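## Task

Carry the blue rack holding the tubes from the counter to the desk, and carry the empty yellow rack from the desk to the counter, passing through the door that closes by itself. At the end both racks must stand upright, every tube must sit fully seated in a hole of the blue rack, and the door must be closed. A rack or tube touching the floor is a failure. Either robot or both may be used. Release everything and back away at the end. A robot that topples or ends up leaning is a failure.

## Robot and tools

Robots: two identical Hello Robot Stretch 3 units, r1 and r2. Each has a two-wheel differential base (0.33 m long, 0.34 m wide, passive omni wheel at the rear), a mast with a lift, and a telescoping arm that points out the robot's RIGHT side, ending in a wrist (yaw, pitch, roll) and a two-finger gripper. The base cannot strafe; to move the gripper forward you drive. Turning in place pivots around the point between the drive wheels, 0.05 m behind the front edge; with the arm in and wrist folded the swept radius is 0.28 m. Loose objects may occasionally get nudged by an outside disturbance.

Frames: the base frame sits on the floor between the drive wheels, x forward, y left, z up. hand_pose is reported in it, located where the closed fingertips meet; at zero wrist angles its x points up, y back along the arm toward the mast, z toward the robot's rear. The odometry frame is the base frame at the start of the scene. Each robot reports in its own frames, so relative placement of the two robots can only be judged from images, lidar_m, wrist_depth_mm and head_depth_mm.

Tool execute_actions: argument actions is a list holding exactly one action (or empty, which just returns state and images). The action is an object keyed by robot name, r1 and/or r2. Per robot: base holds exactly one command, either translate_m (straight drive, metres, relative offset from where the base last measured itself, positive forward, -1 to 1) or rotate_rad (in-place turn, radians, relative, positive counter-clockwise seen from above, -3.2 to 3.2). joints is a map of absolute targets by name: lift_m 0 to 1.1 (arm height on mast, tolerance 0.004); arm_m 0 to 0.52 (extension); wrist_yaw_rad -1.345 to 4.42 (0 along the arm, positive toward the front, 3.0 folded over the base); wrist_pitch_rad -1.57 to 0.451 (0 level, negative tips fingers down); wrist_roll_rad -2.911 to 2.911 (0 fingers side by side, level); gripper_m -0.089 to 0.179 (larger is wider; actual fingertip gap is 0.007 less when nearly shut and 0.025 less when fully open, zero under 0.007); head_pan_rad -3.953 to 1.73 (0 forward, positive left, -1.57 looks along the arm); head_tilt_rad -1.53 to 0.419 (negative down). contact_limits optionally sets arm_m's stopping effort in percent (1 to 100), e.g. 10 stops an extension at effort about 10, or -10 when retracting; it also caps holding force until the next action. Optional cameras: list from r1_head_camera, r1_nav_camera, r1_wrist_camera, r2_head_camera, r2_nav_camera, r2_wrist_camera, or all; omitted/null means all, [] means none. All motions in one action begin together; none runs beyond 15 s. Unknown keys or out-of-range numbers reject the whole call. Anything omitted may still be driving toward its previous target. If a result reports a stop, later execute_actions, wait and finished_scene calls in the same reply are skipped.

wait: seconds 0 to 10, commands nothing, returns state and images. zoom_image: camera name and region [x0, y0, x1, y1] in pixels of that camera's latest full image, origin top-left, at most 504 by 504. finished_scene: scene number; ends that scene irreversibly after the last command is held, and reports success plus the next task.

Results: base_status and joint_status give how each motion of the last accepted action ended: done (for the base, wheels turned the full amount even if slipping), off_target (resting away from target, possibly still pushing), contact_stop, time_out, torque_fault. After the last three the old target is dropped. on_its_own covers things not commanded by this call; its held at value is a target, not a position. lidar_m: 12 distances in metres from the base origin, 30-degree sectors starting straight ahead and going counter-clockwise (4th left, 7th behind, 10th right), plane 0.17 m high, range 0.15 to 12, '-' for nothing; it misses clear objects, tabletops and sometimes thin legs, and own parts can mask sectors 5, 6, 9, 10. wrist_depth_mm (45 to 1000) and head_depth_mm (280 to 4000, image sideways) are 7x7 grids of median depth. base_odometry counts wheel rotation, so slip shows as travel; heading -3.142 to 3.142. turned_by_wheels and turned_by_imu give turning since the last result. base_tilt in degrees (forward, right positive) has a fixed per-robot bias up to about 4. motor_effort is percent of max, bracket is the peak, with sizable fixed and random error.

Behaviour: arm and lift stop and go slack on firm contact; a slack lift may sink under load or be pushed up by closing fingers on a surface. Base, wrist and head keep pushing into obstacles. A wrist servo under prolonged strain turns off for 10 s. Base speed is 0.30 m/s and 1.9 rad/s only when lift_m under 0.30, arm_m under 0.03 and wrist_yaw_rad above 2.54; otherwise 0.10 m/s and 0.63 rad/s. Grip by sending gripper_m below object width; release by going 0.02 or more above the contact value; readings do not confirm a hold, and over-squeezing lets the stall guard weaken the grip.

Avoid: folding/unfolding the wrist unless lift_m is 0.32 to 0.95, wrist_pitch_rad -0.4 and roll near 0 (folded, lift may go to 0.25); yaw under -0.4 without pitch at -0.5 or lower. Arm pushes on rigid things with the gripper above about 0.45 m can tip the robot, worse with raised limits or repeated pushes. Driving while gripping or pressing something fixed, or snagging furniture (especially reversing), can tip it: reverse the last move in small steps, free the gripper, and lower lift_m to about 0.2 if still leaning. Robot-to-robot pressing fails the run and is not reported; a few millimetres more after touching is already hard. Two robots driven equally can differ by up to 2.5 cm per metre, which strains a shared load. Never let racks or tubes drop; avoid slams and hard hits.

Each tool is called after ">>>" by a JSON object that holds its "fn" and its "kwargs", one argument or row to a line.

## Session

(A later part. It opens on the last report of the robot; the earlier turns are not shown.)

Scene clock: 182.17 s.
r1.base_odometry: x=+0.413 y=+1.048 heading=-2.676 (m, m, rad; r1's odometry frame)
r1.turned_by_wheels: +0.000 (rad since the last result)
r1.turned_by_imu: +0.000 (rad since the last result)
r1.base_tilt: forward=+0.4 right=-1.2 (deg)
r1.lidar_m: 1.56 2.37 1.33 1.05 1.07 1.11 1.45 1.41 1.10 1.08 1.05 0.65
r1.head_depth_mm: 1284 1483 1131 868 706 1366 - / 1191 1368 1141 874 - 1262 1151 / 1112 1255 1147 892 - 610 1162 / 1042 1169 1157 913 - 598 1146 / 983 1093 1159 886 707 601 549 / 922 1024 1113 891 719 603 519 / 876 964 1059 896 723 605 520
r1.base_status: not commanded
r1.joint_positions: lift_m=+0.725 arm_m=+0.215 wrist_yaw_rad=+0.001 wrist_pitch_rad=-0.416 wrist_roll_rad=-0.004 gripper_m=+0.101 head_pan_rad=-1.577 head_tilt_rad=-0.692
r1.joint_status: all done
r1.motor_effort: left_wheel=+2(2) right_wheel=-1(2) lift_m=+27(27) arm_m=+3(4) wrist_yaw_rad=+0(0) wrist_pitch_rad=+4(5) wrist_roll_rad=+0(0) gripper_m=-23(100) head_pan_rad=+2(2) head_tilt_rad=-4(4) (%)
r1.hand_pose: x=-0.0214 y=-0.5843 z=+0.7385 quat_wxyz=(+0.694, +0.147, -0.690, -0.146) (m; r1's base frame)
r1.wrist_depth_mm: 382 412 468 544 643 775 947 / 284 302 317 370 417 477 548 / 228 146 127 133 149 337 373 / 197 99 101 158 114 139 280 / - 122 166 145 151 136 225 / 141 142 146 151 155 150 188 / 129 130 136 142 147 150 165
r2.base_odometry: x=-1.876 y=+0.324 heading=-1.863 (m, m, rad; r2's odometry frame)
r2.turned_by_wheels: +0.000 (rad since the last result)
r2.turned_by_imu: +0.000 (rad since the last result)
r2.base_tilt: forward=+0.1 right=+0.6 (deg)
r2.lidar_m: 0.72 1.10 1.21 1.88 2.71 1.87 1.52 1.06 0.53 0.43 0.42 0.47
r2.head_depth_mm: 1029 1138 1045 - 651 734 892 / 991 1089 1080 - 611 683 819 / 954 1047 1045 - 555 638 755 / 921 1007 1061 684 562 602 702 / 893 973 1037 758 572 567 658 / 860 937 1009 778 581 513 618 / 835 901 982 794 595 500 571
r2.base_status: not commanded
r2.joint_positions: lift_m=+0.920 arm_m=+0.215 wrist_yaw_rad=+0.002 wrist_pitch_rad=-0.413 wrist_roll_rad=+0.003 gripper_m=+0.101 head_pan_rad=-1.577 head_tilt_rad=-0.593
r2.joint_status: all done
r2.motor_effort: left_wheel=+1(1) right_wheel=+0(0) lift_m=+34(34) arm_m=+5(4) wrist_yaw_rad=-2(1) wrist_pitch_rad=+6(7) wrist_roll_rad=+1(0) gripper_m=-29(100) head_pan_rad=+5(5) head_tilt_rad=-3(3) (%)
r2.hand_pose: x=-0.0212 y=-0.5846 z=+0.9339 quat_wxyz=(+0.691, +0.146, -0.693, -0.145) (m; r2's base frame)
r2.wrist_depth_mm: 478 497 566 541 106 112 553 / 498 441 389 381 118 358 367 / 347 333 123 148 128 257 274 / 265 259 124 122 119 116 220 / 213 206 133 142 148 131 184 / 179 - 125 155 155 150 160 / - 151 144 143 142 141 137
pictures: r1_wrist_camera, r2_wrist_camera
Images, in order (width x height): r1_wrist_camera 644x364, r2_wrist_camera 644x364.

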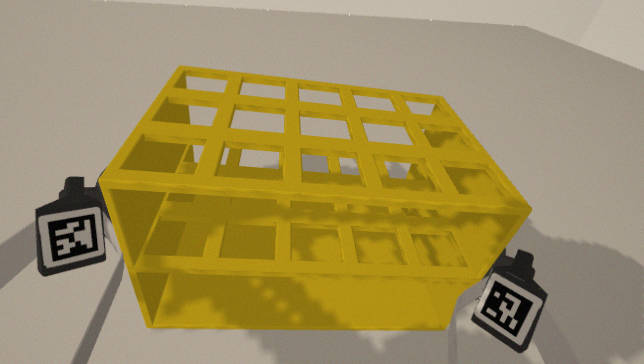

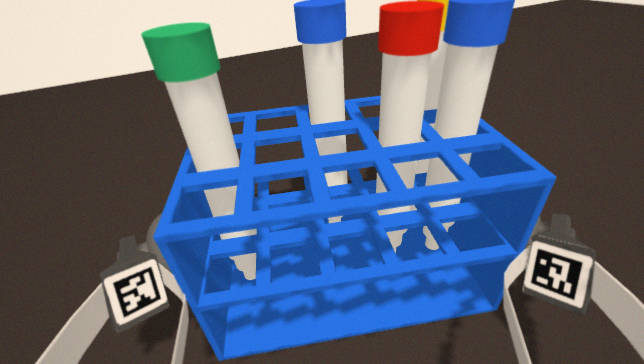

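>>> {"fn": "execute_actions", "kwargs": {
  "actions": [
    {"r1": {"joints": {"gripper_m": 0.075}}, "r2": {"joints": {"gripper_m": 0.07}}}
  ],
  "cameras": []
}}

>>> {"fn": "execute_actions", "kwargs": {
  "actions": [
    {"r1": {"joints": {"lift_m": 0.78}}, "r2": {"joints": {"lift_m": 0.95}}}
  ],
  "cameras": ["r1_wrist_camera", "r2_wrist_camera", "r1_head_camera", "r2_head_camera"]
}}

Scene clock: 186.67 s.
r1.base_odometry: x=+0.413 y=+1.048 heading=-2.676 (m, m, rad; r1's odometry frame)
r1.turned_by_wheels: +0.000 (rad since the last result)
r1.turned_by_imu: -0.001 (rad since the last result)
r1.base_tilt: forward=+0.4 right=-1.2 (deg)
r1.lidar_m: 1.57 2.37 1.33 1.05 1.07 1.11 1.45 1.41 1.10 1.08 1.05 0.65
r1.head_depth_mm: 1286 1479 1132 869 706 1376 - / 1192 1367 1138 873 - 1262 1151 / 1113 1262 1151 894 - 610 1168 / 1043 1170 1156 911 - 598 1144 / 978 1095 1160 887 707 601 550 / 922 1027 1109 893 719 603 519 / 873 965 1056 897 723 605 519
r1.base_status: not commanded
r1.joint_positions: lift_m=+0.725 arm_m=+0.215 wrist_yaw_rad=+0.001 wrist_pitch_rad=-0.413 wrist_roll_rad=-0.005 gripper_m=+0.077 head_pan_rad=-1.577 head_tilt_rad=-0.692
r1.joint_status: all done
r1.motor_effort: left_wheel=+1(2) right_wheel=-2(2) lift_m=+27(27) arm_m=+3(3) wrist_yaw_rad=-1(0) wrist_pitch_rad=+3(4) wrist_roll_rad=+0(1) gripper_m=-32(100) head_pan_rad=+2(2) head_tilt_rad=-4(3) (%)
r1.hand_pose: x=-0.0214 y=-0.5846 z=+0.7390 quat_wxyz=(+0.694, +0.146, -0.690, -0.145) (m; r1's base frame)
r1.wrist_depth_mm: 389 415 467 534 649 765 929 / 285 301 311 373 421 472 551 / 227 145 134 134 147 339 376 / 198 105 101 159 115 141 284 / - 121 164 145 151 134 228 / 142 141 146 150 156 135 189 / 129 131 137 141 147 151 165
r2.base_odometry: x=-1.876 y=+0.324 heading=-1.863 (m, m, rad; r2's odometry frame)
r2.turned_by_wheels: +0.000 (rad since the last result)
r2.turned_by_imu: +0.001 (rad since the last result)
r2.base_tilt: forward=+0.1 right=+0.6 (deg)
r2.lidar_m: 0.72 1.10 1.21 1.88 2.71 1.87 1.52 1.06 0.53 0.43 0.42 0.47
r2.head_depth_mm: 1027 1134 1046 - 651 733 894 / 992 1090 1080 - 614 684 819 / 955 1046 1052 - 556 640 756 / 921 1009 1063 699 562 602 704 / 889 970 1035 758 572 570 658 / 859 934 1009 773 583 513 617 / 834 905 988 796 593 499 572
r2.base_status: not commanded
r2.joint_positions: lift_m=+0.920 arm_m=+0.215 wrist_yaw_rad=+0.002 wrist_pitch_rad=-0.411 wrist_roll_rad=+0.002 gripper_m=+0.072 head_pan_rad=-1.577 head_tilt_rad=-0.593
r2.joint_status: all done
r2.motor_effort: left_wheel=+1(1) right_wheel=+0(0) lift_m=+33(34) arm_m=+4(5) wrist_yaw_rad=-2(2) wrist_pitch_rad=+5(7) wrist_roll_rad=+1(1) gripper_m=-42(100) head_pan_rad=+5(4) head_tilt_rad=-3(2) (%)
r2.hand_pose: x=-0.0212 y=-0.5849 z=+0.9345 quat_wxyz=(+0.692, +0.145, -0.692, -0.144) (m; r2's base frame)
r2.wrist_depth_mm: 473 504 553 129 107 109 558 / 490 449 395 393 118 347 371 / 352 334 122 151 128 257 278 / 268 259 121 162 120 115 222 / 215 209 130 143 149 132 185 / 180 - 127 154 155 152 161 / - 151 143 143 143 141 138
pictures: none
No camera images: the call's "cameras" was empty. Leave "cameras" out to get every camera's image.

Scene clock: 188.00 s.
r1.base_odometry: x=+0.413 y=+1.048 heading=-2.676 (m, m, rad; r1's odometry frame)
r1.turned_by_wheels: +0.000 (rad since the last result)
r1.turned_by_imu: +0.000 (rad since the last result)
r1.base_tilt: forward=+0.3 right=-1.2 (deg)
r1.lidar_m: 1.56 2.37 1.33 1.04 1.07 1.11 1.44 1.41 1.10 1.08 1.05 0.65
r1.head_depth_mm: 1289 1482 1132 870 726 - - / 1194 1363 1138 906 - 1260 1161 / 1109 1255 1142 941 - 624 1157 / 1042 1176 1155 944 668 600 1144 / 978 1093 1158 890 715 601 550 / 922 1024 1110 891 720 603 519 / 876 963 1057 897 722 604 520
r1.base_status: not commanded
r1.joint_positions: lift_m=+0.780 arm_m=+0.215 wrist_yaw_rad=+0.000 wrist_pitch_rad=-0.419 wrist_roll_rad=-0.005 gripper_m=+0.084 head_pan_rad=-1.577 head_tilt_rad=-0.692
r1.joint_status: all done
r1.on_its_own: gripper_m is held at +0.082, not at your +0.075, by its stall guard, which is still easing
r1.motor_effort: left_wheel=+1(1) right_wheel=-2(2) lift_m=+43(45) arm_m=+3(3) wrist_yaw_rad=+0(1) wrist_pitch_rad=+5(5) wrist_roll_rad=+0(0) gripper_m=-28(33) head_pan_rad=+2(3) head_tilt_rad=-3(4) (%)
r1.hand_pose: x=-0.0215 y=-0.5839 z=+0.7920 quat_wxyz=(+0.694, +0.148, -0.690, -0.147) (m; r1's base frame)
r1.wrist_depth_mm: 496 541 594 658 741 847 946 / 388 416 465 504 565 643 919 / 315 333 353 385 419 457 518 / 268 131 277 291 177 357 389 / - 133 185 196 166 291 313 / 196 152 161 168 153 - 263 / 177 138 137 143 149 210 226
r2.base_odometry: x=-1.876 y=+0.324 heading=-1.863 (m, m, rad; r2's odometry frame)
r2.turned_by_wheels: +0.000 (rad since the last result)
r2.turned_by_imu: +0.000 (rad since the last result)
r2.base_tilt: forward=+0.1 right=+0.6 (deg)
r2.lidar_m: 0.72 1.10 1.20 1.88 2.71 1.87 1.52 1.06 0.53 0.43 0.42 0.47
r2.head_depth_mm: 1030 1134 1129 - 630 735 889 / 989 1089 1153 - 573 683 817 / 951 1046 1099 - 551 638 757 / 924 1008 1062 664 561 603 703 / 890 969 1038 760 573 569 657 / 862 933 1004 777 583 513 617 / 832 905 985 797 594 500 572
r2.base_status: not commanded
r2.joint_positions: lift_m=+0.950 arm_m=+0.215 wrist_yaw_rad=+0.001 wrist_pitch_rad=-0.421 wrist_roll_rad=+0.002 gripper_m=+0.080 head_pan_rad=-1.577 head_tilt_rad=-0.593
r2.joint_status: all done
r2.on_its_own: gripper_m is held at +0.078, not at your +0.070, by its stall guard, which is still easing
r2.motor_effort: left_wheel=+1(1) right_wheel=+0(1) lift_m=+46(50) arm_m=+5(4) wrist_yaw_rad=-1(1) wrist_pitch_rad=+11(12) wrist_roll_rad=+1(1) gripper_m=-38(43) head_pan_rad=+5(4) head_tilt_rad=-3(2) (%)
r2.hand_pose: x=-0.0213 y=-0.5836 z=+0.9617 quat_wxyz=(+0.691, +0.148, -0.692, -0.148) (m; r2's base frame)
r2.wrist_depth_mm: 475 511 566 625 675 690 627 / 507 533 455 423 141 454 426 / 414 395 336 186 148 337 327 / 314 306 137 145 153 142 261 / 254 252 146 175 157 139 220 / 212 - 129 167 164 157 192 / 189 180 147 146 148 163 164
pictures: r1_head_camera (sideways: a quarter turn clockwise sets it upright), r1_wrist_camera, r2_head_camera (sideways: a quarter turn clockwise sets it upright), r2_wrist_camera
Images, in order (width x height): r1_head_camera 896x504, r1_wrist_camera 644x364, r2_head_camera 896x504, r2_wrist_camera 644x364.

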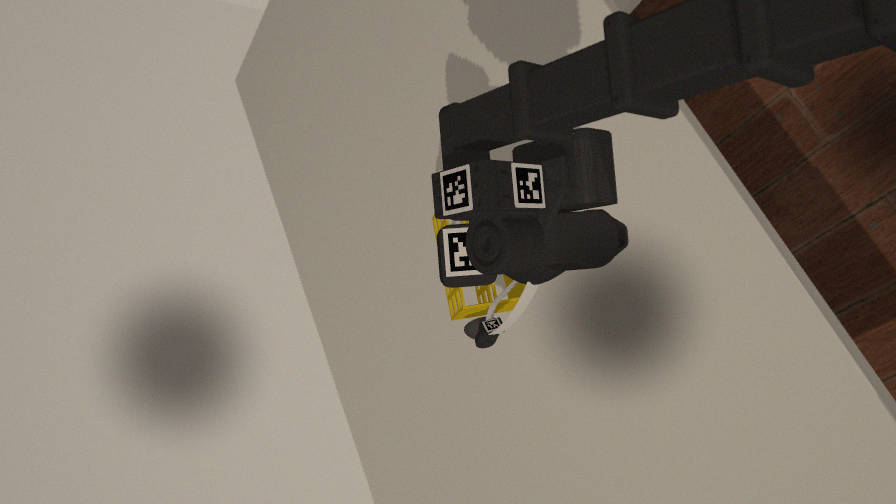

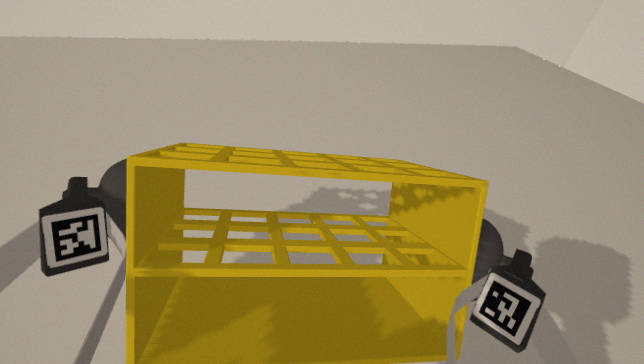

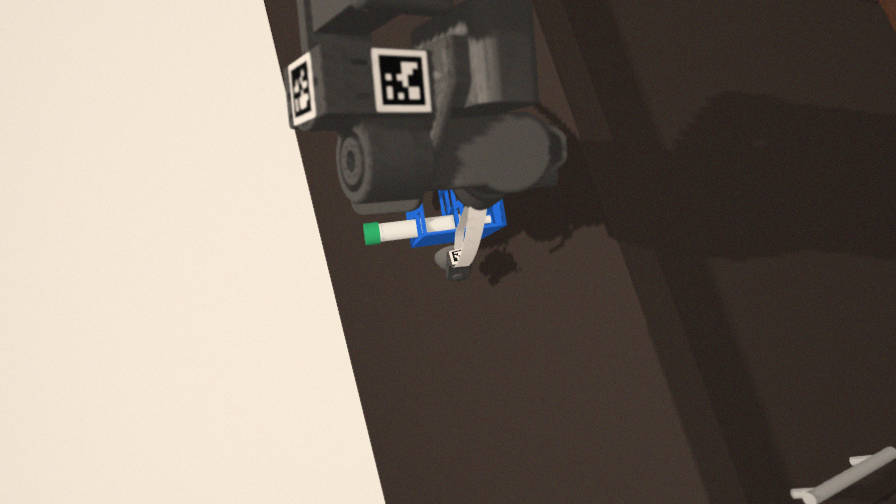

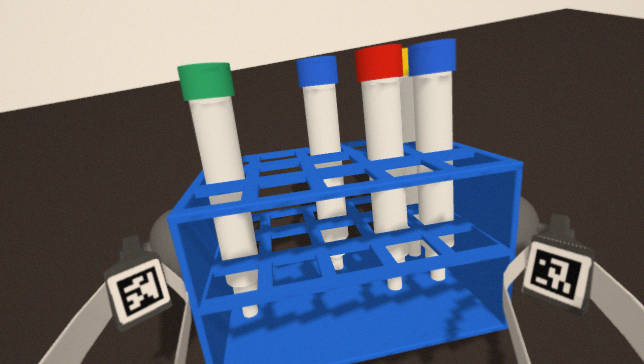

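>>> {"fn": "execute_actions", "kwargs": {
  "actions": [
    {"r1": {"joints": {"lift_m": 0.73}}, "r2": {"joints": {"lift_m": 0.922}}}
  ],
  "cameras": []
}}

>>> {"fn": "execute_actions", "kwargs": {
  "actions": [
    {"r1": {"joints": {"gripper_m": 0.179}}, "r2": {"joints": {"gripper_m": 0.179}}}
  ],
  "cameras": ["r1_wrist_camera", "r2_wrist_camera", "r1_head_camera", "r2_head_camera"]
}}

Scene clock: 191.87 s.
r1.base_odometry: x=+0.413 y=+1.048 heading=-2.676 (m, m, rad; r1's odometry frame)
r1.turned_by_wheels: +0.000 (rad since the last result)
r1.turned_by_imu: -0.001 (rad since the last result)
r1.base_tilt: forward=+0.4 right=-1.2 (deg)
r1.lidar_m: 1.56 2.37 1.33 1.05 1.07 1.11 1.44 1.41 1.10 1.08 1.05 0.65
r1.head_depth_mm: 1287 1485 1134 868 715 1374 - / 1191 1362 1141 873 - 1264 1139 / 1110 1258 1146 905 - 611 1161 / 1039 1173 1157 914 - 598 1145 / 979 1095 1160 888 716 601 550 / 923 1024 1111 892 720 602 519 / 873 964 1057 896 722 604 520
r1.base_status: not commanded
r1.joint_positions: lift_m=+0.730 arm_m=+0.215 wrist_yaw_rad=+0.000 wrist_pitch_rad=-0.414 wrist_roll_rad=-0.005 gripper_m=+0.103 head_pan_rad=-1.577 head_tilt_rad=-0.692
r1.joint_status: all done
r1.on_its_own: gripper_m is held at +0.102, not at your +0.075, by its stall guard, which is still easing
r1.motor_effort: left_wheel=+1(1) right_wheel=-2(2) lift_m=+26(39) arm_m=+3(3) wrist_yaw_rad=+0(0) wrist_pitch_rad=+4(5) wrist_roll_rad=+1(1) gripper_m=-9(23) head_pan_rad=+2(2) head_tilt_rad=-4(4) (%)
r1.hand_pose: x=-0.0215 y=-0.5845 z=+0.7439 quat_wxyz=(+0.694, +0.146, -0.690, -0.145) (m; r1's base frame)
r1.wrist_depth_mm: 393 437 487 573 677 804 949 / 293 314 324 388 428 490 567 / 236 146 137 140 164 348 388 / 204 101 138 119 124 258 294 / - 122 167 148 154 138 235 / 146 144 149 155 153 182 197 / 135 136 141 146 153 156 170
r2.base_odometry: x=-1.876 y=+0.324 heading=-1.863 (m, m, rad; r2's odometry frame)
r2.turned_by_wheels: +0.000 (rad since the last result)
r2.turned_by_imu: +0.001 (rad since the last result)
r2.base_tilt: forward=+0.1 right=+0.6 (deg)
r2.lidar_m: 0.72 1.10 1.21 1.88 2.72 1.87 1.52 1.06 0.53 0.43 0.42 0.46
r2.head_depth_mm: 1028 1135 1046 - 647 733 892 / 987 1090 1092 - 612 686 819 / 955 1048 1050 - 555 640 756 / 922 1005 1061 684 563 604 702 / 892 970 1035 759 573 568 659 / 861 934 1008 779 584 514 617 / 835 902 986 798 594 501 572
r2.base_status: not commanded
r2.joint_positions: lift_m=+0.922 arm_m=+0.215 wrist_yaw_rad=+0.001 wrist_pitch_rad=-0.411 wrist_roll_rad=+0.001 gripper_m=+0.098 head_pan_rad=-1.577 head_tilt_rad=-0.593
r2.joint_status: all done
r2.on_its_own: gripper_m is held at +0.097, not at your +0.070, by its stall guard, which is still easing
r2.motor_effort: left_wheel=+1(1) right_wheel=+0(0) lift_m=+32(45) arm_m=+4(4) wrist_yaw_rad=-2(1) wrist_pitch_rad=+6(11) wrist_roll_rad=+1(1) gripper_m=-29(31) head_pan_rad=+5(4) head_tilt_rad=-3(2) (%)
r2.hand_pose: x=-0.0213 y=-0.5850 z=+0.9366 quat_wxyz=(+0.692, +0.145, -0.692, -0.144) (m; r2's base frame)
r2.wrist_depth_mm: 475 502 560 132 110 112 567 / 492 462 392 385 120 349 375 / 356 343 124 153 129 273 281 / 271 262 121 124 123 118 225 / 218 213 134 147 151 132 188 / 183 - 126 157 157 153 164 / - 153 144 145 145 143 139
pictures: none
No camera images: the call's "cameras" was empty. Leave "cameras" out to get every camera's image.

Scene clock: 193.17 s.
r1.base_odometry: x=+0.413 y=+1.048 heading=-2.676 (m, m, rad; r1's odometry frame)
r1.turned_by_wheels: +0.000 (rad since the last result)
r1.turned_by_imu: +0.000 (rad since the last result)
r1.base_tilt: forward=+0.4 right=-1.2 (deg)
r1.lidar_m: 1.56 2.36 1.33 1.05 1.07 1.11 1.44 1.41 1.10 1.08 1.05 0.65
r1.head_depth_mm: 1283 1481 1134 868 714 1370 - / 1192 1364 1142 873 - 1260 1140 / 1113 1265 1148 906 - 610 1164 / 1040 1171 1159 912 - 597 1144 / 979 1094 1157 890 699 602 550 / 923 1027 1111 891 719 603 519 / 873 964 1056 898 722 605 519
r1.base_status: not commanded
r1.joint_positions: lift_m=+0.730 arm_m=+0.215 wrist_yaw_rad=+0.000 wrist_pitch_rad=-0.414 wrist_roll_rad=-0.005 gripper_m=+0.179 head_pan_rad=-1.577 head_tilt_rad=-0.692
r1.joint_status: all done
r1.motor_effort: left_wheel=+1(1) right_wheel=-2(2) lift_m=+26(26) arm_m=+3(3) wrist_yaw_rad=+0(0) wrist_pitch_rad=+4(4) wrist_roll_rad=+0(0) gripper_m=+1(85) head_pan_rad=+3(2) head_tilt_rad=-4(4) (%)
r1.hand_pose: x=-0.0215 y=-0.5845 z=+0.7439 quat_wxyz=(+0.694, +0.146, -0.690, -0.145) (m; r1's base frame)
r1.wrist_depth_mm: 393 429 488 563 672 802 946 / 298 312 346 383 431 494 578 / 235 159 136 147 159 349 390 / - 102 159 115 131 264 294 / - 133 143 178 152 171 237 / 147 146 150 157 160 - 199 / 133 136 142 148 154 157 172
r2.base_odometry: x=-1.876 y=+0.324 heading=-1.863 (m, m, rad; r2's odometry frame)
r2.turned_by_wheels: +0.000 (rad since the last result)
r2.turned_by_imu: +0.000 (rad since the last result)
r2.base_tilt: forward=+0.1 right=+0.6 (deg)
r2.lidar_m: 0.72 1.10 1.20 1.88 2.71 1.87 1.52 1.06 0.53 0.43 0.42 0.47
r2.head_depth_mm: 1030 1138 1043 - 647 733 895 / 995 1088 1090 - 611 683 818 / 953 1045 1045 - 554 641 754 / 921 1009 1058 709 563 601 704 / 888 973 1039 759 572 567 657 / 861 937 1005 775 582 512 617 / 834 905 983 800 593 501 571
r2.base_status: not commanded
r2.joint_positions: lift_m=+0.922 arm_m=+0.215 wrist_yaw_rad=+0.000 wrist_pitch_rad=-0.412 wrist_roll_rad=+0.001 gripper_m=+0.179 head_pan_rad=-1.577 head_tilt_rad=-0.593
r2.joint_status: all done
r2.motor_effort: left_wheel=+1(1) right_wheel=+0(0) lift_m=+33(34) arm_m=+4(4) wrist_yaw_rad=+0(0) wrist_pitch_rad=+6(6) wrist_roll_rad=+1(1) gripper_m=+1(86) head_pan_rad=+4(5) head_tilt_rad=-2(3) (%)
r2.hand_pose: x=-0.0216 y=-0.5848 z=+0.9363 quat_wxyz=(+0.692, +0.144, -0.692, -0.145) (m; r2's base frame)
r2.wrist_depth_mm: 471 506 555 558 110 493 571 / 493 451 423 385 121 361 374 / 354 332 143 152 130 275 280 / 270 260 129 125 120 124 223 / 216 209 139 148 150 136 191 / 187 171 133 159 158 156 - / - 152 146 146 144 141 139
pictures: r1_head_camera (sideways: a quarter turn clockwise sets it upright), r1_wrist_camera, r2_head_camera (sideways: a quarter turn clockwise sets it upright), r2_wrist_camera
Images, in order (width x height): r1_head_camera 896x504, r1_wrist_camera 644x364, r2_head_camera 896x504, r2_wrist_camera 644x364.

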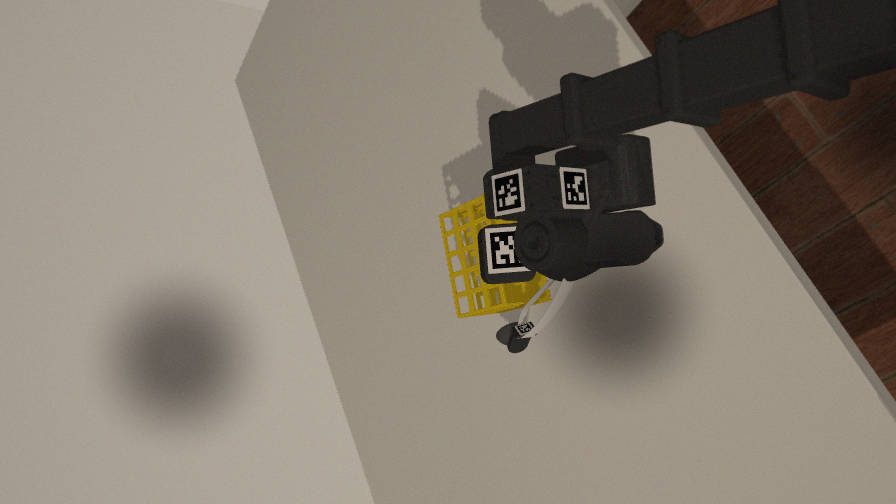

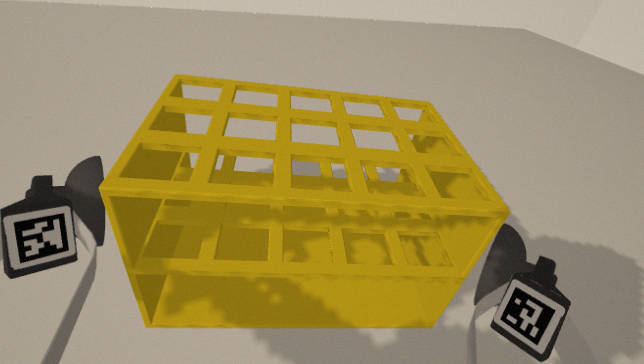

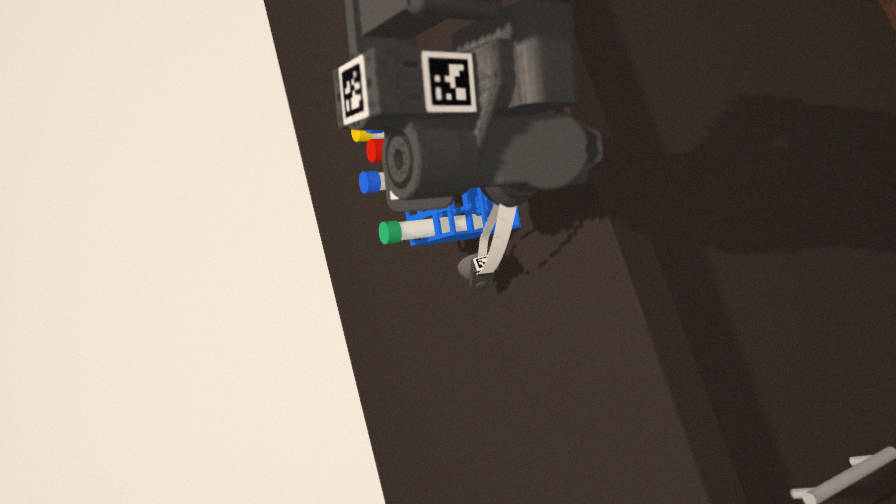

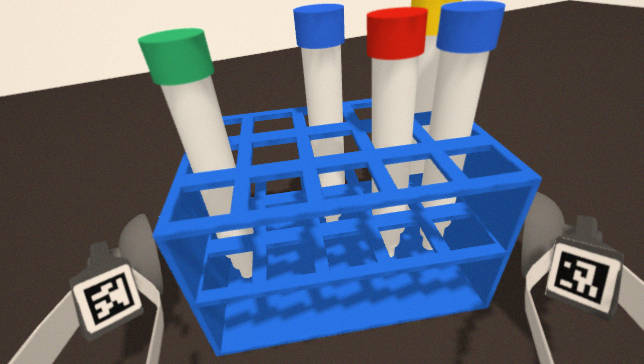

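>>> {"fn": "execute_actions", "kwargs": {
  "actions": [
    {"r1": {"joints": {"lift_m": 0.93}}, "r2": {"joints": {"lift_m": 1.1}}}
  ],
  "cameras": []
}}

>>> {"fn": "execute_actions", "kwargs": {
  "actions": [
    {"r1": {"joints": {"wrist_pitch_rad": -1.0, "arm_m": 0.30}}, "r2": {"joints": {"wrist_pitch_rad": -1.0, "arm_m": 0.27}}}
  ],
  "cameras": ["r1_wrist_camera", "r2_wrist_camera", "r1_head_camera", "r2_head_camera"]
}}

Scene clock: 244.13 s.
r1.base_odometry: x=+0.413 y=+1.048 heading=-2.676 (m, m, rad; r1's odometry frame)
r1.turned_by_wheels: +0.000 (rad since the last result)
r1.turned_by_imu: -0.002 (rad since the last result)
r1.base_tilt: forward=+0.4 right=-1.2 (deg)
r1.lidar_m: 1.57 2.37 1.34 1.05 1.07 1.11 1.45 1.41 1.10 1.08 1.05 0.65
r1.head_depth_mm: 1282 1478 - - 705 1341 1154 / 1193 1352 - 834 708 1261 1161 / 1109 1236 - 822 709 624 1163 / 1042 1171 - 772 713 599 1142 / 977 1093 1167 889 715 600 549 / 923 1023 1111 892 720 603 519 / 872 962 1057 897 722 605 520
r1.base_status: not commanded
r1.joint_positions: lift_m=+0.930 arm_m=+0.215 wrist_yaw_rad=+0.000 wrist_pitch_rad=-0.414 wrist_roll_rad=-0.005 gripper_m=+0.179 head_pan_rad=-1.577 head_tilt_rad=-0.692
r1.joint_status: all done
r1.motor_effort: left_wheel=+1(1) right_wheel=-2(2) lift_m=+43(45) arm_m=+2(2) wrist_yaw_rad=+0(0) wrist_pitch_rad=+4(4) wrist_roll_rad=+1(0) gripper_m=+1(0) head_pan_rad=+3(2) head_tilt_rad=-4(4) (%)
r1.hand_pose: x=-0.0215 y=-0.5845 z=+0.9433 quat_wxyz=(+0.694, +0.146, -0.690, -0.145) (m; r1's base frame)
r1.wrist_depth_mm: 508 550 604 670 766 861 922 / 549 599 657 755 854 987 974 / 574 593 650 693 758 832 984 / 484 498 527 558 604 646 700 / - 425 445 466 495 535 568 / 350 365 384 402 423 - 474 / 315 326 288 297 367 373 415
r2.base_odometry: x=-1.876 y=+0.324 heading=-1.863 (m, m, rad; r2's odometry frame)
r2.turned_by_wheels: +0.000 (rad since the last result)
r2.turned_by_imu: +0.001 (rad since the last result)
r2.base_tilt: forward=+0.1 right=+0.6 (deg)
r2.lidar_m: 0.72 1.10 1.21 1.88 2.71 1.87 1.53 1.06 0.53 0.43 0.43 0.47
r2.head_depth_mm: - - 954 691 622 734 893 / - - 951 645 581 684 820 / - - 924 633 566 639 755 / 913 1008 1019 679 563 601 701 / 891 970 1031 756 573 569 656 / 861 936 1008 777 584 513 618 / 834 904 984 799 592 501 572
r2.base_status: not commanded
r2.joint_positions: lift_m=+1.099 arm_m=+0.215 wrist_yaw_rad=+0.000 wrist_pitch_rad=-0.413 wrist_roll_rad=+0.001 gripper_m=+0.179 head_pan_rad=-1.577 head_tilt_rad=-0.593
r2.joint_status: all done
r2.motor_effort: left_wheel=+1(1) right_wheel=+0(0) lift_m=+44(48) arm_m=+4(4) wrist_yaw_rad=+0(1) wrist_pitch_rad=+6(6) wrist_roll_rad=+1(1) gripper_m=+0(0) head_pan_rad=+4(4) head_tilt_rad=-3(2) (%)
r2.hand_pose: x=-0.0216 y=-0.5847 z=+1.1131 quat_wxyz=(+0.692, +0.145, -0.692, -0.145) (m; r2's base frame)
r2.wrist_depth_mm: 470 512 565 627 699 793 899 / 504 549 604 675 766 839 - / 543 603 665 702 675 660 626 / 584 593 565 550 529 523 496 / 490 486 463 454 442 430 436 / 421 396 391 369 353 365 - / 351 342 332 261 237 319 312
pictures: none
No camera images: the call's "cameras" was empty. Leave "cameras" out to get every camera's image.

Scene clock: 245.97 s.
r1.base_odometry: x=+0.413 y=+1.048 heading=-2.676 (m, m, rad; r1's odometry frame)
r1.turned_by_wheels: +0.000 (rad since the last result)
r1.turned_by_imu: +0.000 (rad since the last result)
r1.base_tilt: forward=+0.3 right=-1.2 (deg)
r1.lidar_m: 1.56 2.36 1.33 1.05 1.07 1.11 1.45 1.41 1.10 1.08 1.05 0.65
r1.head_depth_mm: 1285 1491 1241 - 705 1335 1153 / 1192 1332 - 847 708 1259 1165 / 1114 1216 - 850 710 623 1165 / 1039 1141 - 796 714 599 1145 / 979 1091 1155 857 715 601 549 / 923 1024 1111 892 721 602 519 / 873 964 1055 896 722 604 520
r1.base_status: not commanded
r1.joint_positions: lift_m=+0.930 arm_m=+0.300 wrist_yaw_rad=+0.000 wrist_pitch_rad=-1.004 wrist_roll_rad=-0.005 gripper_m=+0.179 head_pan_rad=-1.577 head_tilt_rad=-0.692
r1.joint_status: all done
r1.motor_effort: left_wheel=+2(1) right_wheel=-2(2) lift_m=+43(43) arm_m=+3(6) wrist_yaw_rad=+0(1) wrist_pitch_rad=+1(3) wrist_roll_rad=+0(0) gripper_m=+1(1) head_pan_rad=+3(2) head_tilt_rad=-4(4) (%)
r1.hand_pose: x=-0.0216 y=-0.5618 z=+0.8393 quat_wxyz=(+0.622, +0.341, -0.618, -0.340) (m; r1's base frame)
r1.wrist_depth_mm: 328 335 341 350 360 374 380 / 312 315 326 332 339 353 359 / 295 300 310 317 323 332 341 / - 286 256 254 302 315 323 / - 273 234 244 291 301 307 / 255 263 264 269 278 - 290 / 246 251 256 261 265 270 277
r2.base_odometry: x=-1.876 y=+0.324 heading=-1.863 (m, m, rad; r2's odometry frame)
r2.turned_by_wheels: +0.000 (rad since the last result)
r2.turned_by_imu: +0.000 (rad since the last result)
r2.base_tilt: forward=+0.1 right=+0.6 (deg)
r2.lidar_m: 0.72 1.10 1.21 1.88 2.71 1.87 1.52 1.06 0.53 0.43 0.43 0.46
r2.head_depth_mm: 1048 1172 981 668 622 734 893 / - - 979 645 581 682 818 / - - - 632 567 642 755 / 916 999 1063 657 562 602 702 / 892 969 1039 756 572 569 658 / 860 935 1006 777 581 513 618 / 836 904 985 797 594 501 572
r2.base_status: not commanded
r2.joint_positions: lift_m=+1.099 arm_m=+0.270 wrist_yaw_rad=+0.000 wrist_pitch_rad=-1.002 wrist_roll_rad=+0.001 gripper_m=+0.179 head_pan_rad=-1.577 head_tilt_rad=-0.593
r2.joint_status: all done
r2.motor_effort: left_wheel=+1(1) right_wheel=+0(1) lift_m=+45(45) arm_m=+5(6) wrist_yaw_rad=+0(1) wrist_pitch_rad=+1(5) wrist_roll_rad=+1(1) gripper_m=+0(0) head_pan_rad=+5(4) head_tilt_rad=-3(3) (%)
r2.hand_pose: x=-0.0217 y=-0.5322 z=+1.0091 quat_wxyz=(+0.620, +0.339, -0.620, -0.340) (m; r2's base frame)
r2.wrist_depth_mm: 359 355 350 343 334 331 324 / 333 330 326 312 180 306 303 / 318 312 296 210 195 289 283 / 298 292 281 235 208 277 268 / 279 275 267 261 261 261 261 / 267 258 257 252 249 248 - / 246 246 244 238 242 - -
pictures: r1_head_camera (sideways: a quarter turn clockwise sets it upright), r1_wrist_camera, r2_head_camera (sideways: a quarter turn clockwise sets it upright), r2_wrist_camera
Images, in order (width x height): r1_head_camera 896x504, r1_wrist_camera 644x364, r2_head_camera 896x504, r2_wrist_camera 644x364.

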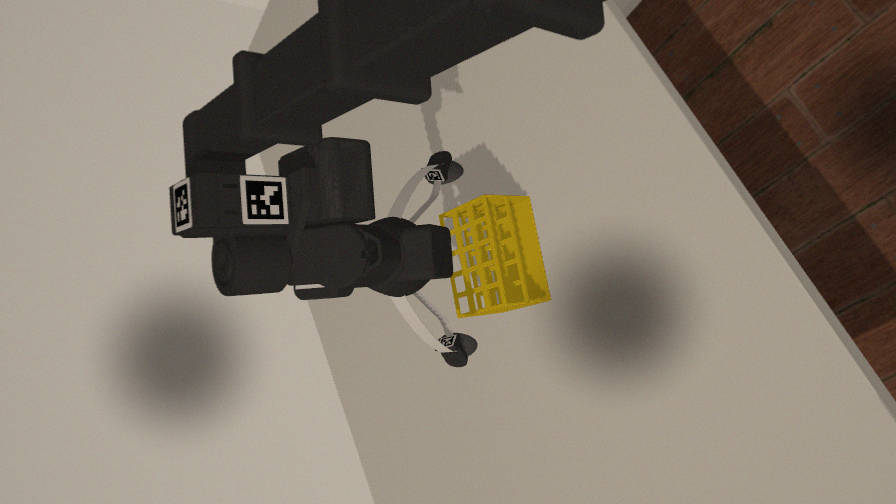

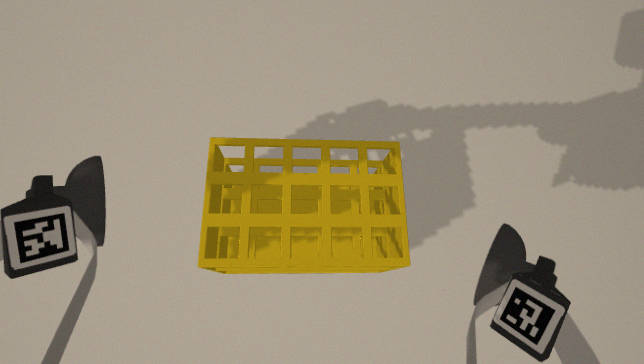

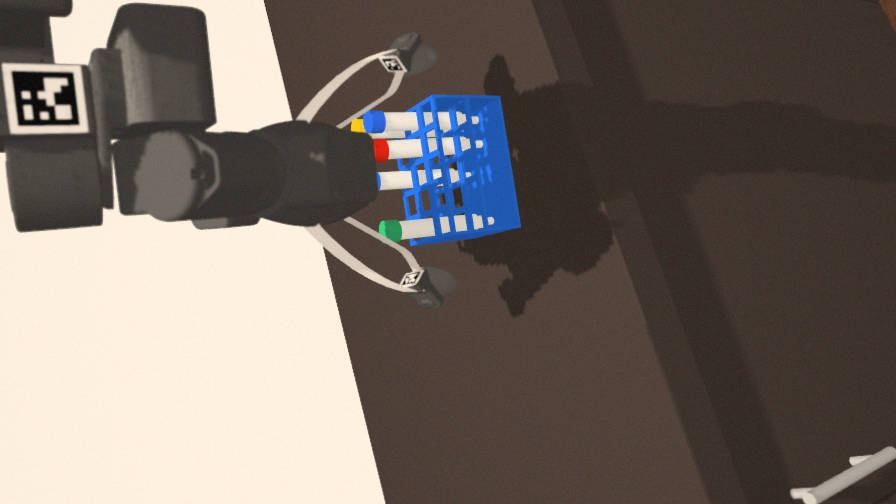

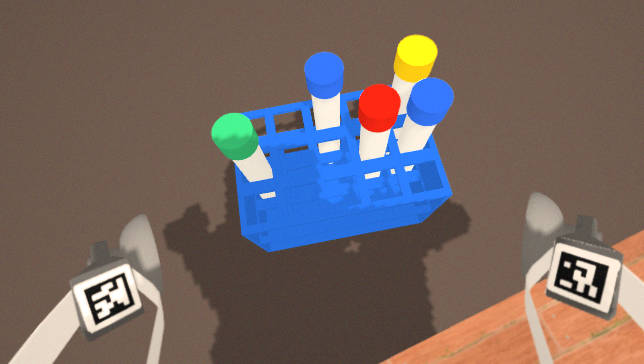

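>>> {"fn": "execute_actions", "kwargs": {
  "actions": [
    {"r1": {"base": {"translate_m": -0.02}, "joints": {"wrist_yaw_rad": 0.15, "arm_m": 0.33, "lift_m": 0.885}}, "r2": {"base": {"translate_m": -0.014}, "joints": {"wrist_yaw_rad": 0.12, "arm_m": 0.335, "lift_m": 1.08}}}
  ],
  "cameras": ["r1_wrist_camera", "r2_wrist_camera", "r1_head_camera", "r2_head_camera"]
}}

Scene clock: 265.57 s.
r1.base_odometry: x=+0.431 y=+1.057 heading=-2.676 (m, m, rad; r1's odometry frame)
r1.turned_by_wheels: +0.000 (rad since the last result)
r1.turned_by_imu: -0.001 (rad since the last result)
r1.base_tilt: forward=+0.4 right=-1.3 (deg)
r1.lidar_m: 1.57 2.38 1.32 1.04 1.06 1.10 1.43 1.39 1.09 1.09 1.06 0.67
r1.head_depth_mm: 1294 1489 1137 - - 1316 1155 / 1199 1377 - 847 707 1284 1160 / 1120 1257 - 851 710 626 1164 / 1047 1173 - 759 715 599 1147 / 988 1103 1163 886 717 601 1105 / 933 1032 1119 894 719 602 529 / 880 972 1066 898 722 604 520
r1.base_status: done
r1.joint_positions: lift_m=+0.885 arm_m=+0.330 wrist_yaw_rad=+0.148 wrist_pitch_rad=-1.005 wrist_roll_rad=-0.005 gripper_m=+0.179 head_pan_rad=-1.577 head_tilt_rad=-0.692
r1.joint_status: all done
r1.motor_effort: left_wheel=+1(3) right_wheel=-2(6) lift_m=+27(39) arm_m=+3(1) wrist_yaw_rad=+2(3) wrist_pitch_rad=+1(1) wrist_roll_rad=+0(1) gripper_m=+1(0) head_pan_rad=+2(3) head_tilt_rad=-4(3) (%)
r1.hand_pose: x=-0.0043 y=-0.5903 z=+0.7948 quat_wxyz=(+0.645, +0.386, -0.591, -0.293) (m; r1's base frame)
r1.wrist_depth_mm: 275 282 289 298 305 314 320 / 262 268 270 278 287 295 302 / 251 254 260 265 271 280 285 / - 240 182 208 256 264 269 / - 226 164 202 203 252 259 / 214 217 186 190 223 - 243 / 207 211 215 217 220 225 236
r2.base_odometry: x=-1.872 y=+0.337 heading=-1.863 (m, m, rad; r2's odometry frame)
r2.turned_by_wheels: +0.000 (rad since the last result)
r2.turned_by_imu: +0.001 (rad since the last result)
r2.base_tilt: forward=+0.1 right=+0.6 (deg)
r2.lidar_m: 0.73 1.11 1.22 1.90 2.71 1.85 1.51 1.07 0.53 0.43 0.43 0.47
r2.head_depth_mm: 1059 1153 982 691 632 741 905 / - 1136 1012 650 585 694 832 / 935 - - 636 569 650 766 / 919 1009 1065 658 561 610 713 / 895 970 1037 742 573 576 666 / 868 939 1010 776 583 543 626 / 838 908 984 800 595 504 582
r2.base_status: done
r2.joint_positions: lift_m=+1.080 arm_m=+0.335 wrist_yaw_rad=+0.118 wrist_pitch_rad=-1.003 wrist_roll_rad=+0.001 gripper_m=+0.179 head_pan_rad=-1.577 head_tilt_rad=-0.593
r2.joint_status: all done
r2.motor_effort: left_wheel=+1(2) right_wheel=+0(3) lift_m=+34(38) arm_m=+4(5) wrist_yaw_rad=+2(2) wrist_pitch_rad=+1(1) wrist_roll_rad=+1(1) gripper_m=+0(1) head_pan_rad=+4(4) head_tilt_rad=-3(2) (%)
r2.hand_pose: x=-0.0078 y=-0.5962 z=+0.9899 quat_wxyz=(+0.639, +0.376, -0.599, -0.304) (m; r2's base frame)
r2.wrist_depth_mm: 334 326 320 313 313 303 298 / 312 304 299 293 288 284 280 / 286 287 283 277 272 268 264 / 271 267 264 175 175 251 249 / 257 257 165 173 122 121 238 / 244 238 166 189 178 226 - / 228 229 220 216 215 214 212
pictures: r1_head_camera (sideways: a quarter turn clockwise sets it upright), r1_wrist_camera, r2_head_camera (sideways: a quarter turn clockwise sets it upright), r2_wrist_camera
Images, in order (width x height): r1_head_camera 896x504, r1_wrist_camera 644x364, r2_head_camera 896x504, r2_wrist_camera 644x364.

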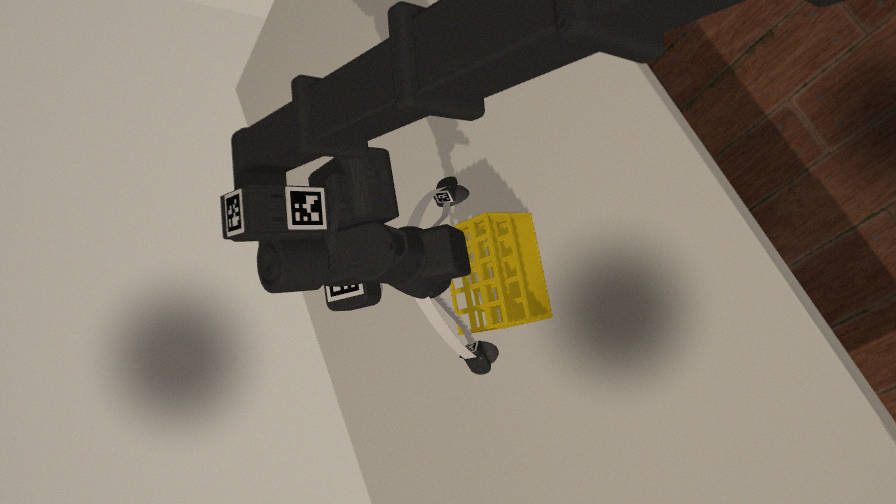

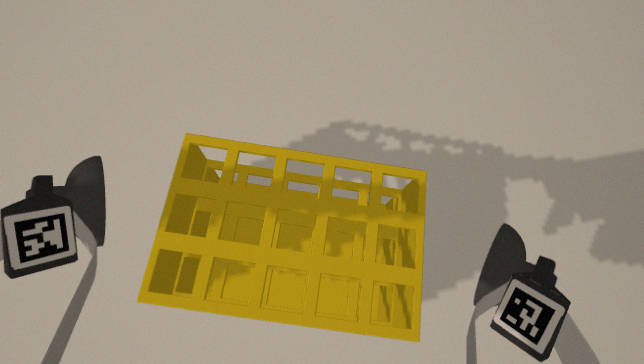

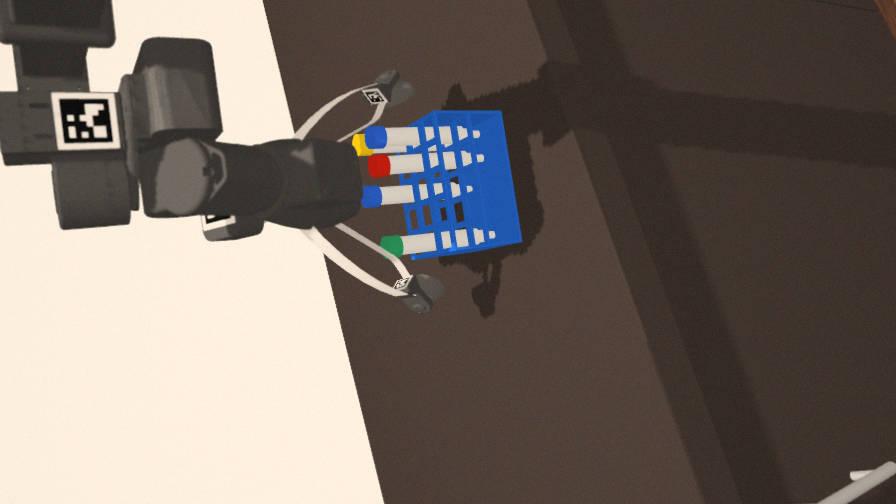

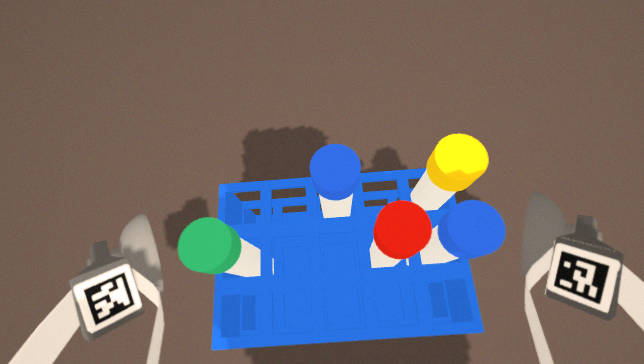

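>>> {"fn": "execute_actions", "kwargs": {
  "actions": [
    {"r1": {"joints": {"lift_m": 0.855}}, "r2": {"joints": {"arm_m": 0.327, "lift_m": 1.045}}}
  ],
  "cameras": ["r1_wrist_camera", "r2_wrist_camera"]
}}

>>> {"fn": "execute_actions", "kwargs": {
  "actions": [
    {"r1": {"joints": {"gripper_m": 0.10}}, "r2": {"joints": {"gripper_m": 0.10}}}
  ],
  "cameras": ["r1_wrist_camera", "r2_wrist_camera", "r1_head_camera", "r2_head_camera"]
}}

Scene clock: 272.87 s.
r1.base_odometry: x=+0.431 y=+1.057 heading=-2.676 (m, m, rad; r1's odometry frame)
r1.turned_by_wheels: +0.000 (rad since the last result)
r1.turned_by_imu: -0.001 (rad since the last result)
r1.base_tilt: forward=+0.5 right=-1.2 (deg)
r1.lidar_m: 1.57 2.39 1.32 1.04 1.06 1.10 1.42 1.39 1.09 1.09 1.06 0.66
r1.head_depth_mm: 1298 1499 1133 929 - 1280 1158 / 1200 1378 1194 - 690 1289 1157 / 1122 1270 - 848 710 626 1167 / 1049 1180 - 745 713 598 1142 / 988 1104 1164 903 716 601 1105 / 934 1033 1117 892 720 602 528 / 878 973 1067 898 722 605 519
r1.base_status: not commanded
r1.joint_positions: lift_m=+0.855 arm_m=+0.330 wrist_yaw_rad=+0.148 wrist_pitch_rad=-1.005 wrist_roll_rad=-0.005 gripper_m=+0.179 head_pan_rad=-1.577 head_tilt_rad=-0.692
r1.joint_status: all done
r1.motor_effort: left_wheel=+2(1) right_wheel=-2(2) lift_m=+27(26) arm_m=+3(3) wrist_yaw_rad=+3(2) wrist_pitch_rad=+1(1) wrist_roll_rad=+1(0) gripper_m=+0(0) head_pan_rad=+3(2) head_tilt_rad=-3(4) (%)
r1.hand_pose: x=-0.0043 y=-0.5903 z=+0.7648 quat_wxyz=(+0.645, +0.386, -0.591, -0.293) (m; r1's base frame)
r1.wrist_depth_mm: 241 245 254 258 265 273 280 / 228 234 238 244 251 258 264 / 217 219 180 230 239 243 250 / - 168 139 143 167 231 237 / - 143 131 173 171 220 224 / 189 139 161 164 133 - 213 / 183 184 187 189 154 198 205
r2.base_odometry: x=-1.872 y=+0.337 heading=-1.863 (m, m, rad; r2's odometry frame)
r2.turned_by_wheels: +0.000 (rad since the last result)
r2.turned_by_imu: +0.001 (rad since the last result)
r2.base_tilt: forward=+0.1 right=+0.6 (deg)
r2.lidar_m: 0.73 1.11 1.22 1.90 2.70 1.86 1.51 1.07 0.53 0.43 0.43 0.47
r2.head_depth_mm: 1014 1174 975 691 630 745 905 / 978 - 1000 648 586 693 828 / 955 - - 635 570 647 768 / 925 1010 1068 656 562 610 714 / 896 973 1037 763 573 576 667 / 866 940 1011 777 582 543 627 / 839 906 985 799 594 504 583
r2.base_status: not commanded
r2.joint_positions: lift_m=+1.045 arm_m=+0.327 wrist_yaw_rad=+0.118 wrist_pitch_rad=-1.003 wrist_roll_rad=+0.001 gripper_m=+0.179 head_pan_rad=-1.577 head_tilt_rad=-0.593
r2.joint_status: all done
r2.motor_effort: left_wheel=+1(1) right_wheel=+0(0) lift_m=+33(35) arm_m=-2(2) wrist_yaw_rad=+3(3) wrist_pitch_rad=+2(2) wrist_roll_rad=+1(1) gripper_m=+0(0) head_pan_rad=+4(4) head_tilt_rad=-2(2) (%)
r2.hand_pose: x=-0.0078 y=-0.5889 z=+0.9548 quat_wxyz=(+0.639, +0.376, -0.599, -0.304) (m; r2's base frame)
r2.wrist_depth_mm: 285 281 277 271 263 259 255 / 264 261 257 250 246 99 239 / 247 244 240 105 147 103 225 / 234 226 145 140 90 89 212 / 221 211 131 173 130 128 204 / 210 204 131 193 162 151 - / 195 194 158 187 185 184 182
pictures: r1_wrist_camera, r2_wrist_camera
Images, in order (width x height): r1_wrist_camera 644x364, r2_wrist_camera 644x364.

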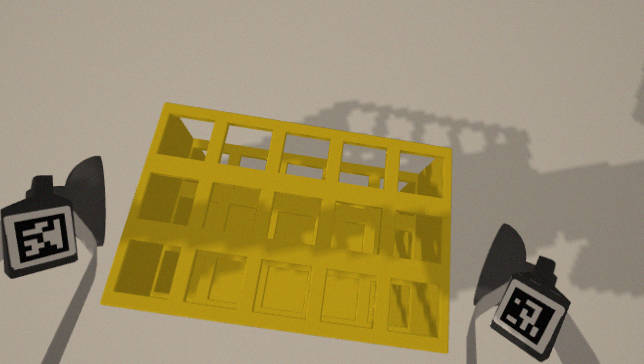

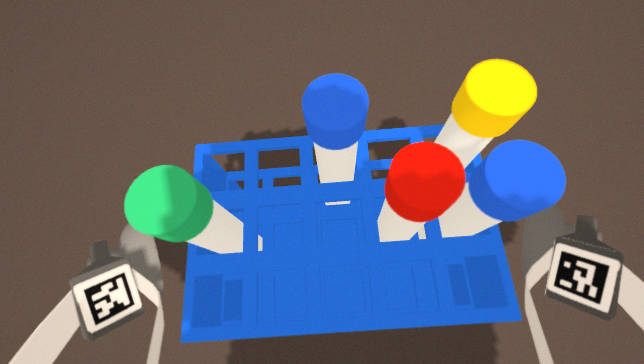

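Scene clock: 274.13 s.
r1.base_odometry: x=+0.431 y=+1.057 heading=-2.676 (m, m, rad; r1's odometry frame)
r1.turned_by_wheels: +0.000 (rad since the last result)
r1.turned_by_imu: +0.000 (rad since the last result)
r1.base_tilt: forward=+0.3 right=-1.2 (deg)
r1.lidar_m: 1.57 2.38 1.32 1.04 1.06 1.10 1.43 1.39 1.09 1.09 1.06 0.66
r1.head_depth_mm: 1302 1495 1135 926 - 1286 1157 / 1202 1379 1195 - 689 1284 1161 / 1120 1269 - 848 710 625 1165 / 1051 1181 - 747 714 598 1146 / 988 1105 1161 903 716 600 1106 / 933 1032 1118 893 720 603 529 / 882 973 1064 897 723 605 521
r1.base_status: not commanded
r1.joint_positions: lift_m=+0.855 arm_m=+0.330 wrist_yaw_rad=+0.149 wrist_pitch_rad=-1.005 wrist_roll_rad=-0.005 gripper_m=+0.101 head_pan_rad=-1.577 head_tilt_rad=-0.692
r1.joint_status: all done
r1.motor_effort: left_wheel=+1(2) right_wheel=-2(2) lift_m=+27(26) arm_m=+3(3) wrist_yaw_rad=+2(2) wrist_pitch_rad=+1(1) wrist_roll_rad=+0(0) gripper_m=-18(93) head_pan_rad=+2(3) head_tilt_rad=-4(4) (%)
r1.hand_pose: x=-0.0042 y=-0.5903 z=+0.7648 quat_wxyz=(+0.645, +0.387, -0.591, -0.293) (m; r1's base frame)
r1.wrist_depth_mm: 241 246 253 259 268 274 282 / 229 233 238 245 251 259 264 / 218 218 179 229 237 243 251 / 207 148 139 142 154 231 238 / - 130 132 171 148 221 225 / 189 137 161 167 133 213 214 / 181 186 186 188 159 197 204
r2.base_odometry: x=-1.872 y=+0.337 heading=-1.863 (m, m, rad; r2's odometry frame)
r2.turned_by_wheels: +0.000 (rad since the last result)
r2.turned_by_imu: +0.000 (rad since the last result)
r2.base_tilt: forward=+0.1 right=+0.5 (deg)
r2.lidar_m: 0.73 1.11 1.22 1.90 2.71 1.86 1.51 1.07 0.53 0.43 0.43 0.47
r2.head_depth_mm: 1013 1175 982 692 631 745 906 / 978 - 1006 648 586 693 831 / 958 - - 637 569 651 770 / 930 1014 1063 642 562 611 712 / 895 975 1044 760 573 576 667 / 868 941 1017 780 583 544 627 / 836 909 990 801 594 505 584
r2.base_status: not commanded
r2.joint_positions: lift_m=+1.045 arm_m=+0.327 wrist_yaw_rad=+0.118 wrist_pitch_rad=-0.999 wrist_roll_rad=+0.001 gripper_m=+0.101 head_pan_rad=-1.577 head_tilt_rad=-0.593
r2.joint_status: all done
r2.motor_effort: left_wheel=+0(1) right_wheel=+1(1) lift_m=+32(33) arm_m=-2(4) wrist_yaw_rad=+2(3) wrist_pitch_rad=-1(1) wrist_roll_rad=+1(1) gripper_m=-22(96) head_pan_rad=+4(4) head_tilt_rad=-3(1) (%)
r2.hand_pose: x=-0.0077 y=-0.5898 z=+0.9554 quat_wxyz=(+0.639, +0.374, -0.600, -0.302) (m; r2's base frame)
r2.wrist_depth_mm: 292 284 278 272 269 267 259 / 269 266 261 256 250 238 243 / 251 248 243 109 150 113 230 / 237 229 148 142 92 90 215 / 222 217 134 175 130 127 205 / 210 - 142 166 163 156 194 / 199 195 167 189 185 186 185
pictures: r1_head_camera (sideways: a quarter turn clockwise sets it upright), r1_wrist_camera, r2_head_camera (sideways: a quarter turn clockwise sets it upright), r2_wrist_camera
Images, in order (width x height): r1_head_camera 896x504, r1_wrist_camera 644x364, r2_head_camera 896x504, r2_wrist_camera 644x364.

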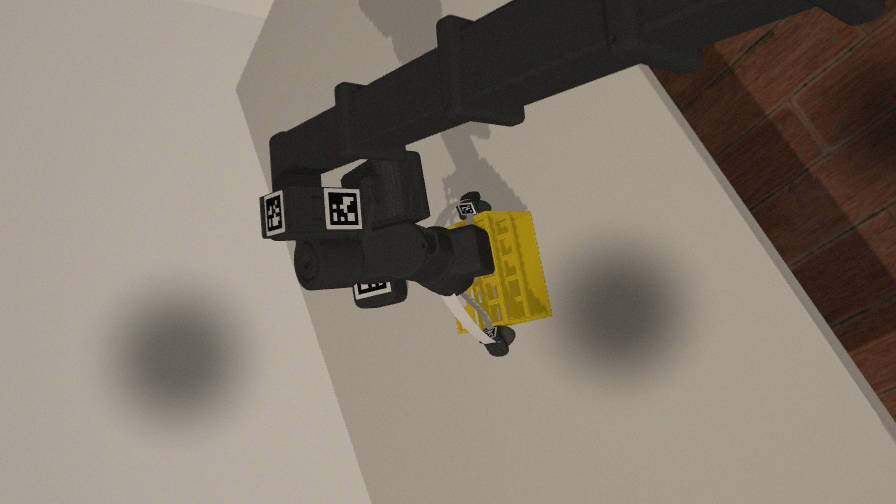

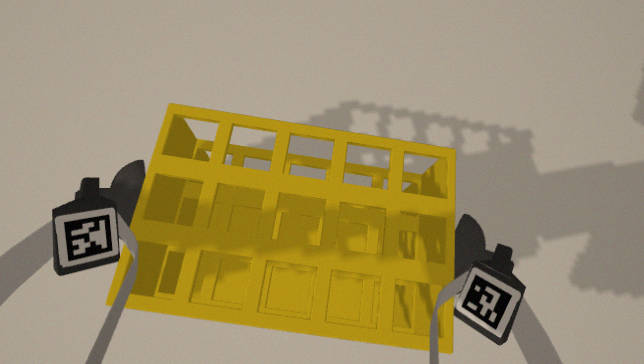

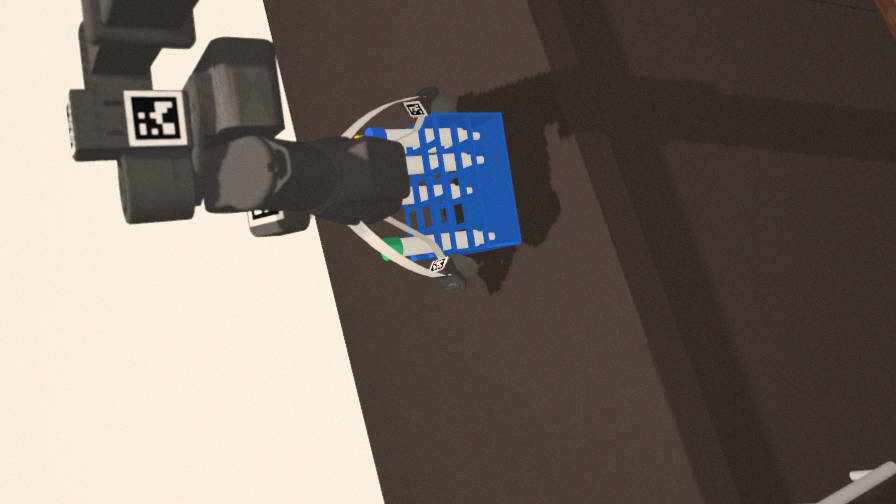

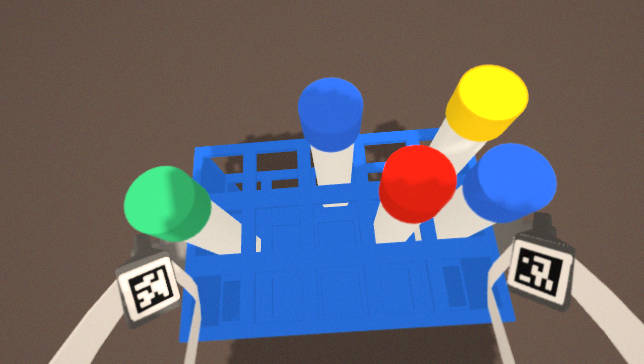

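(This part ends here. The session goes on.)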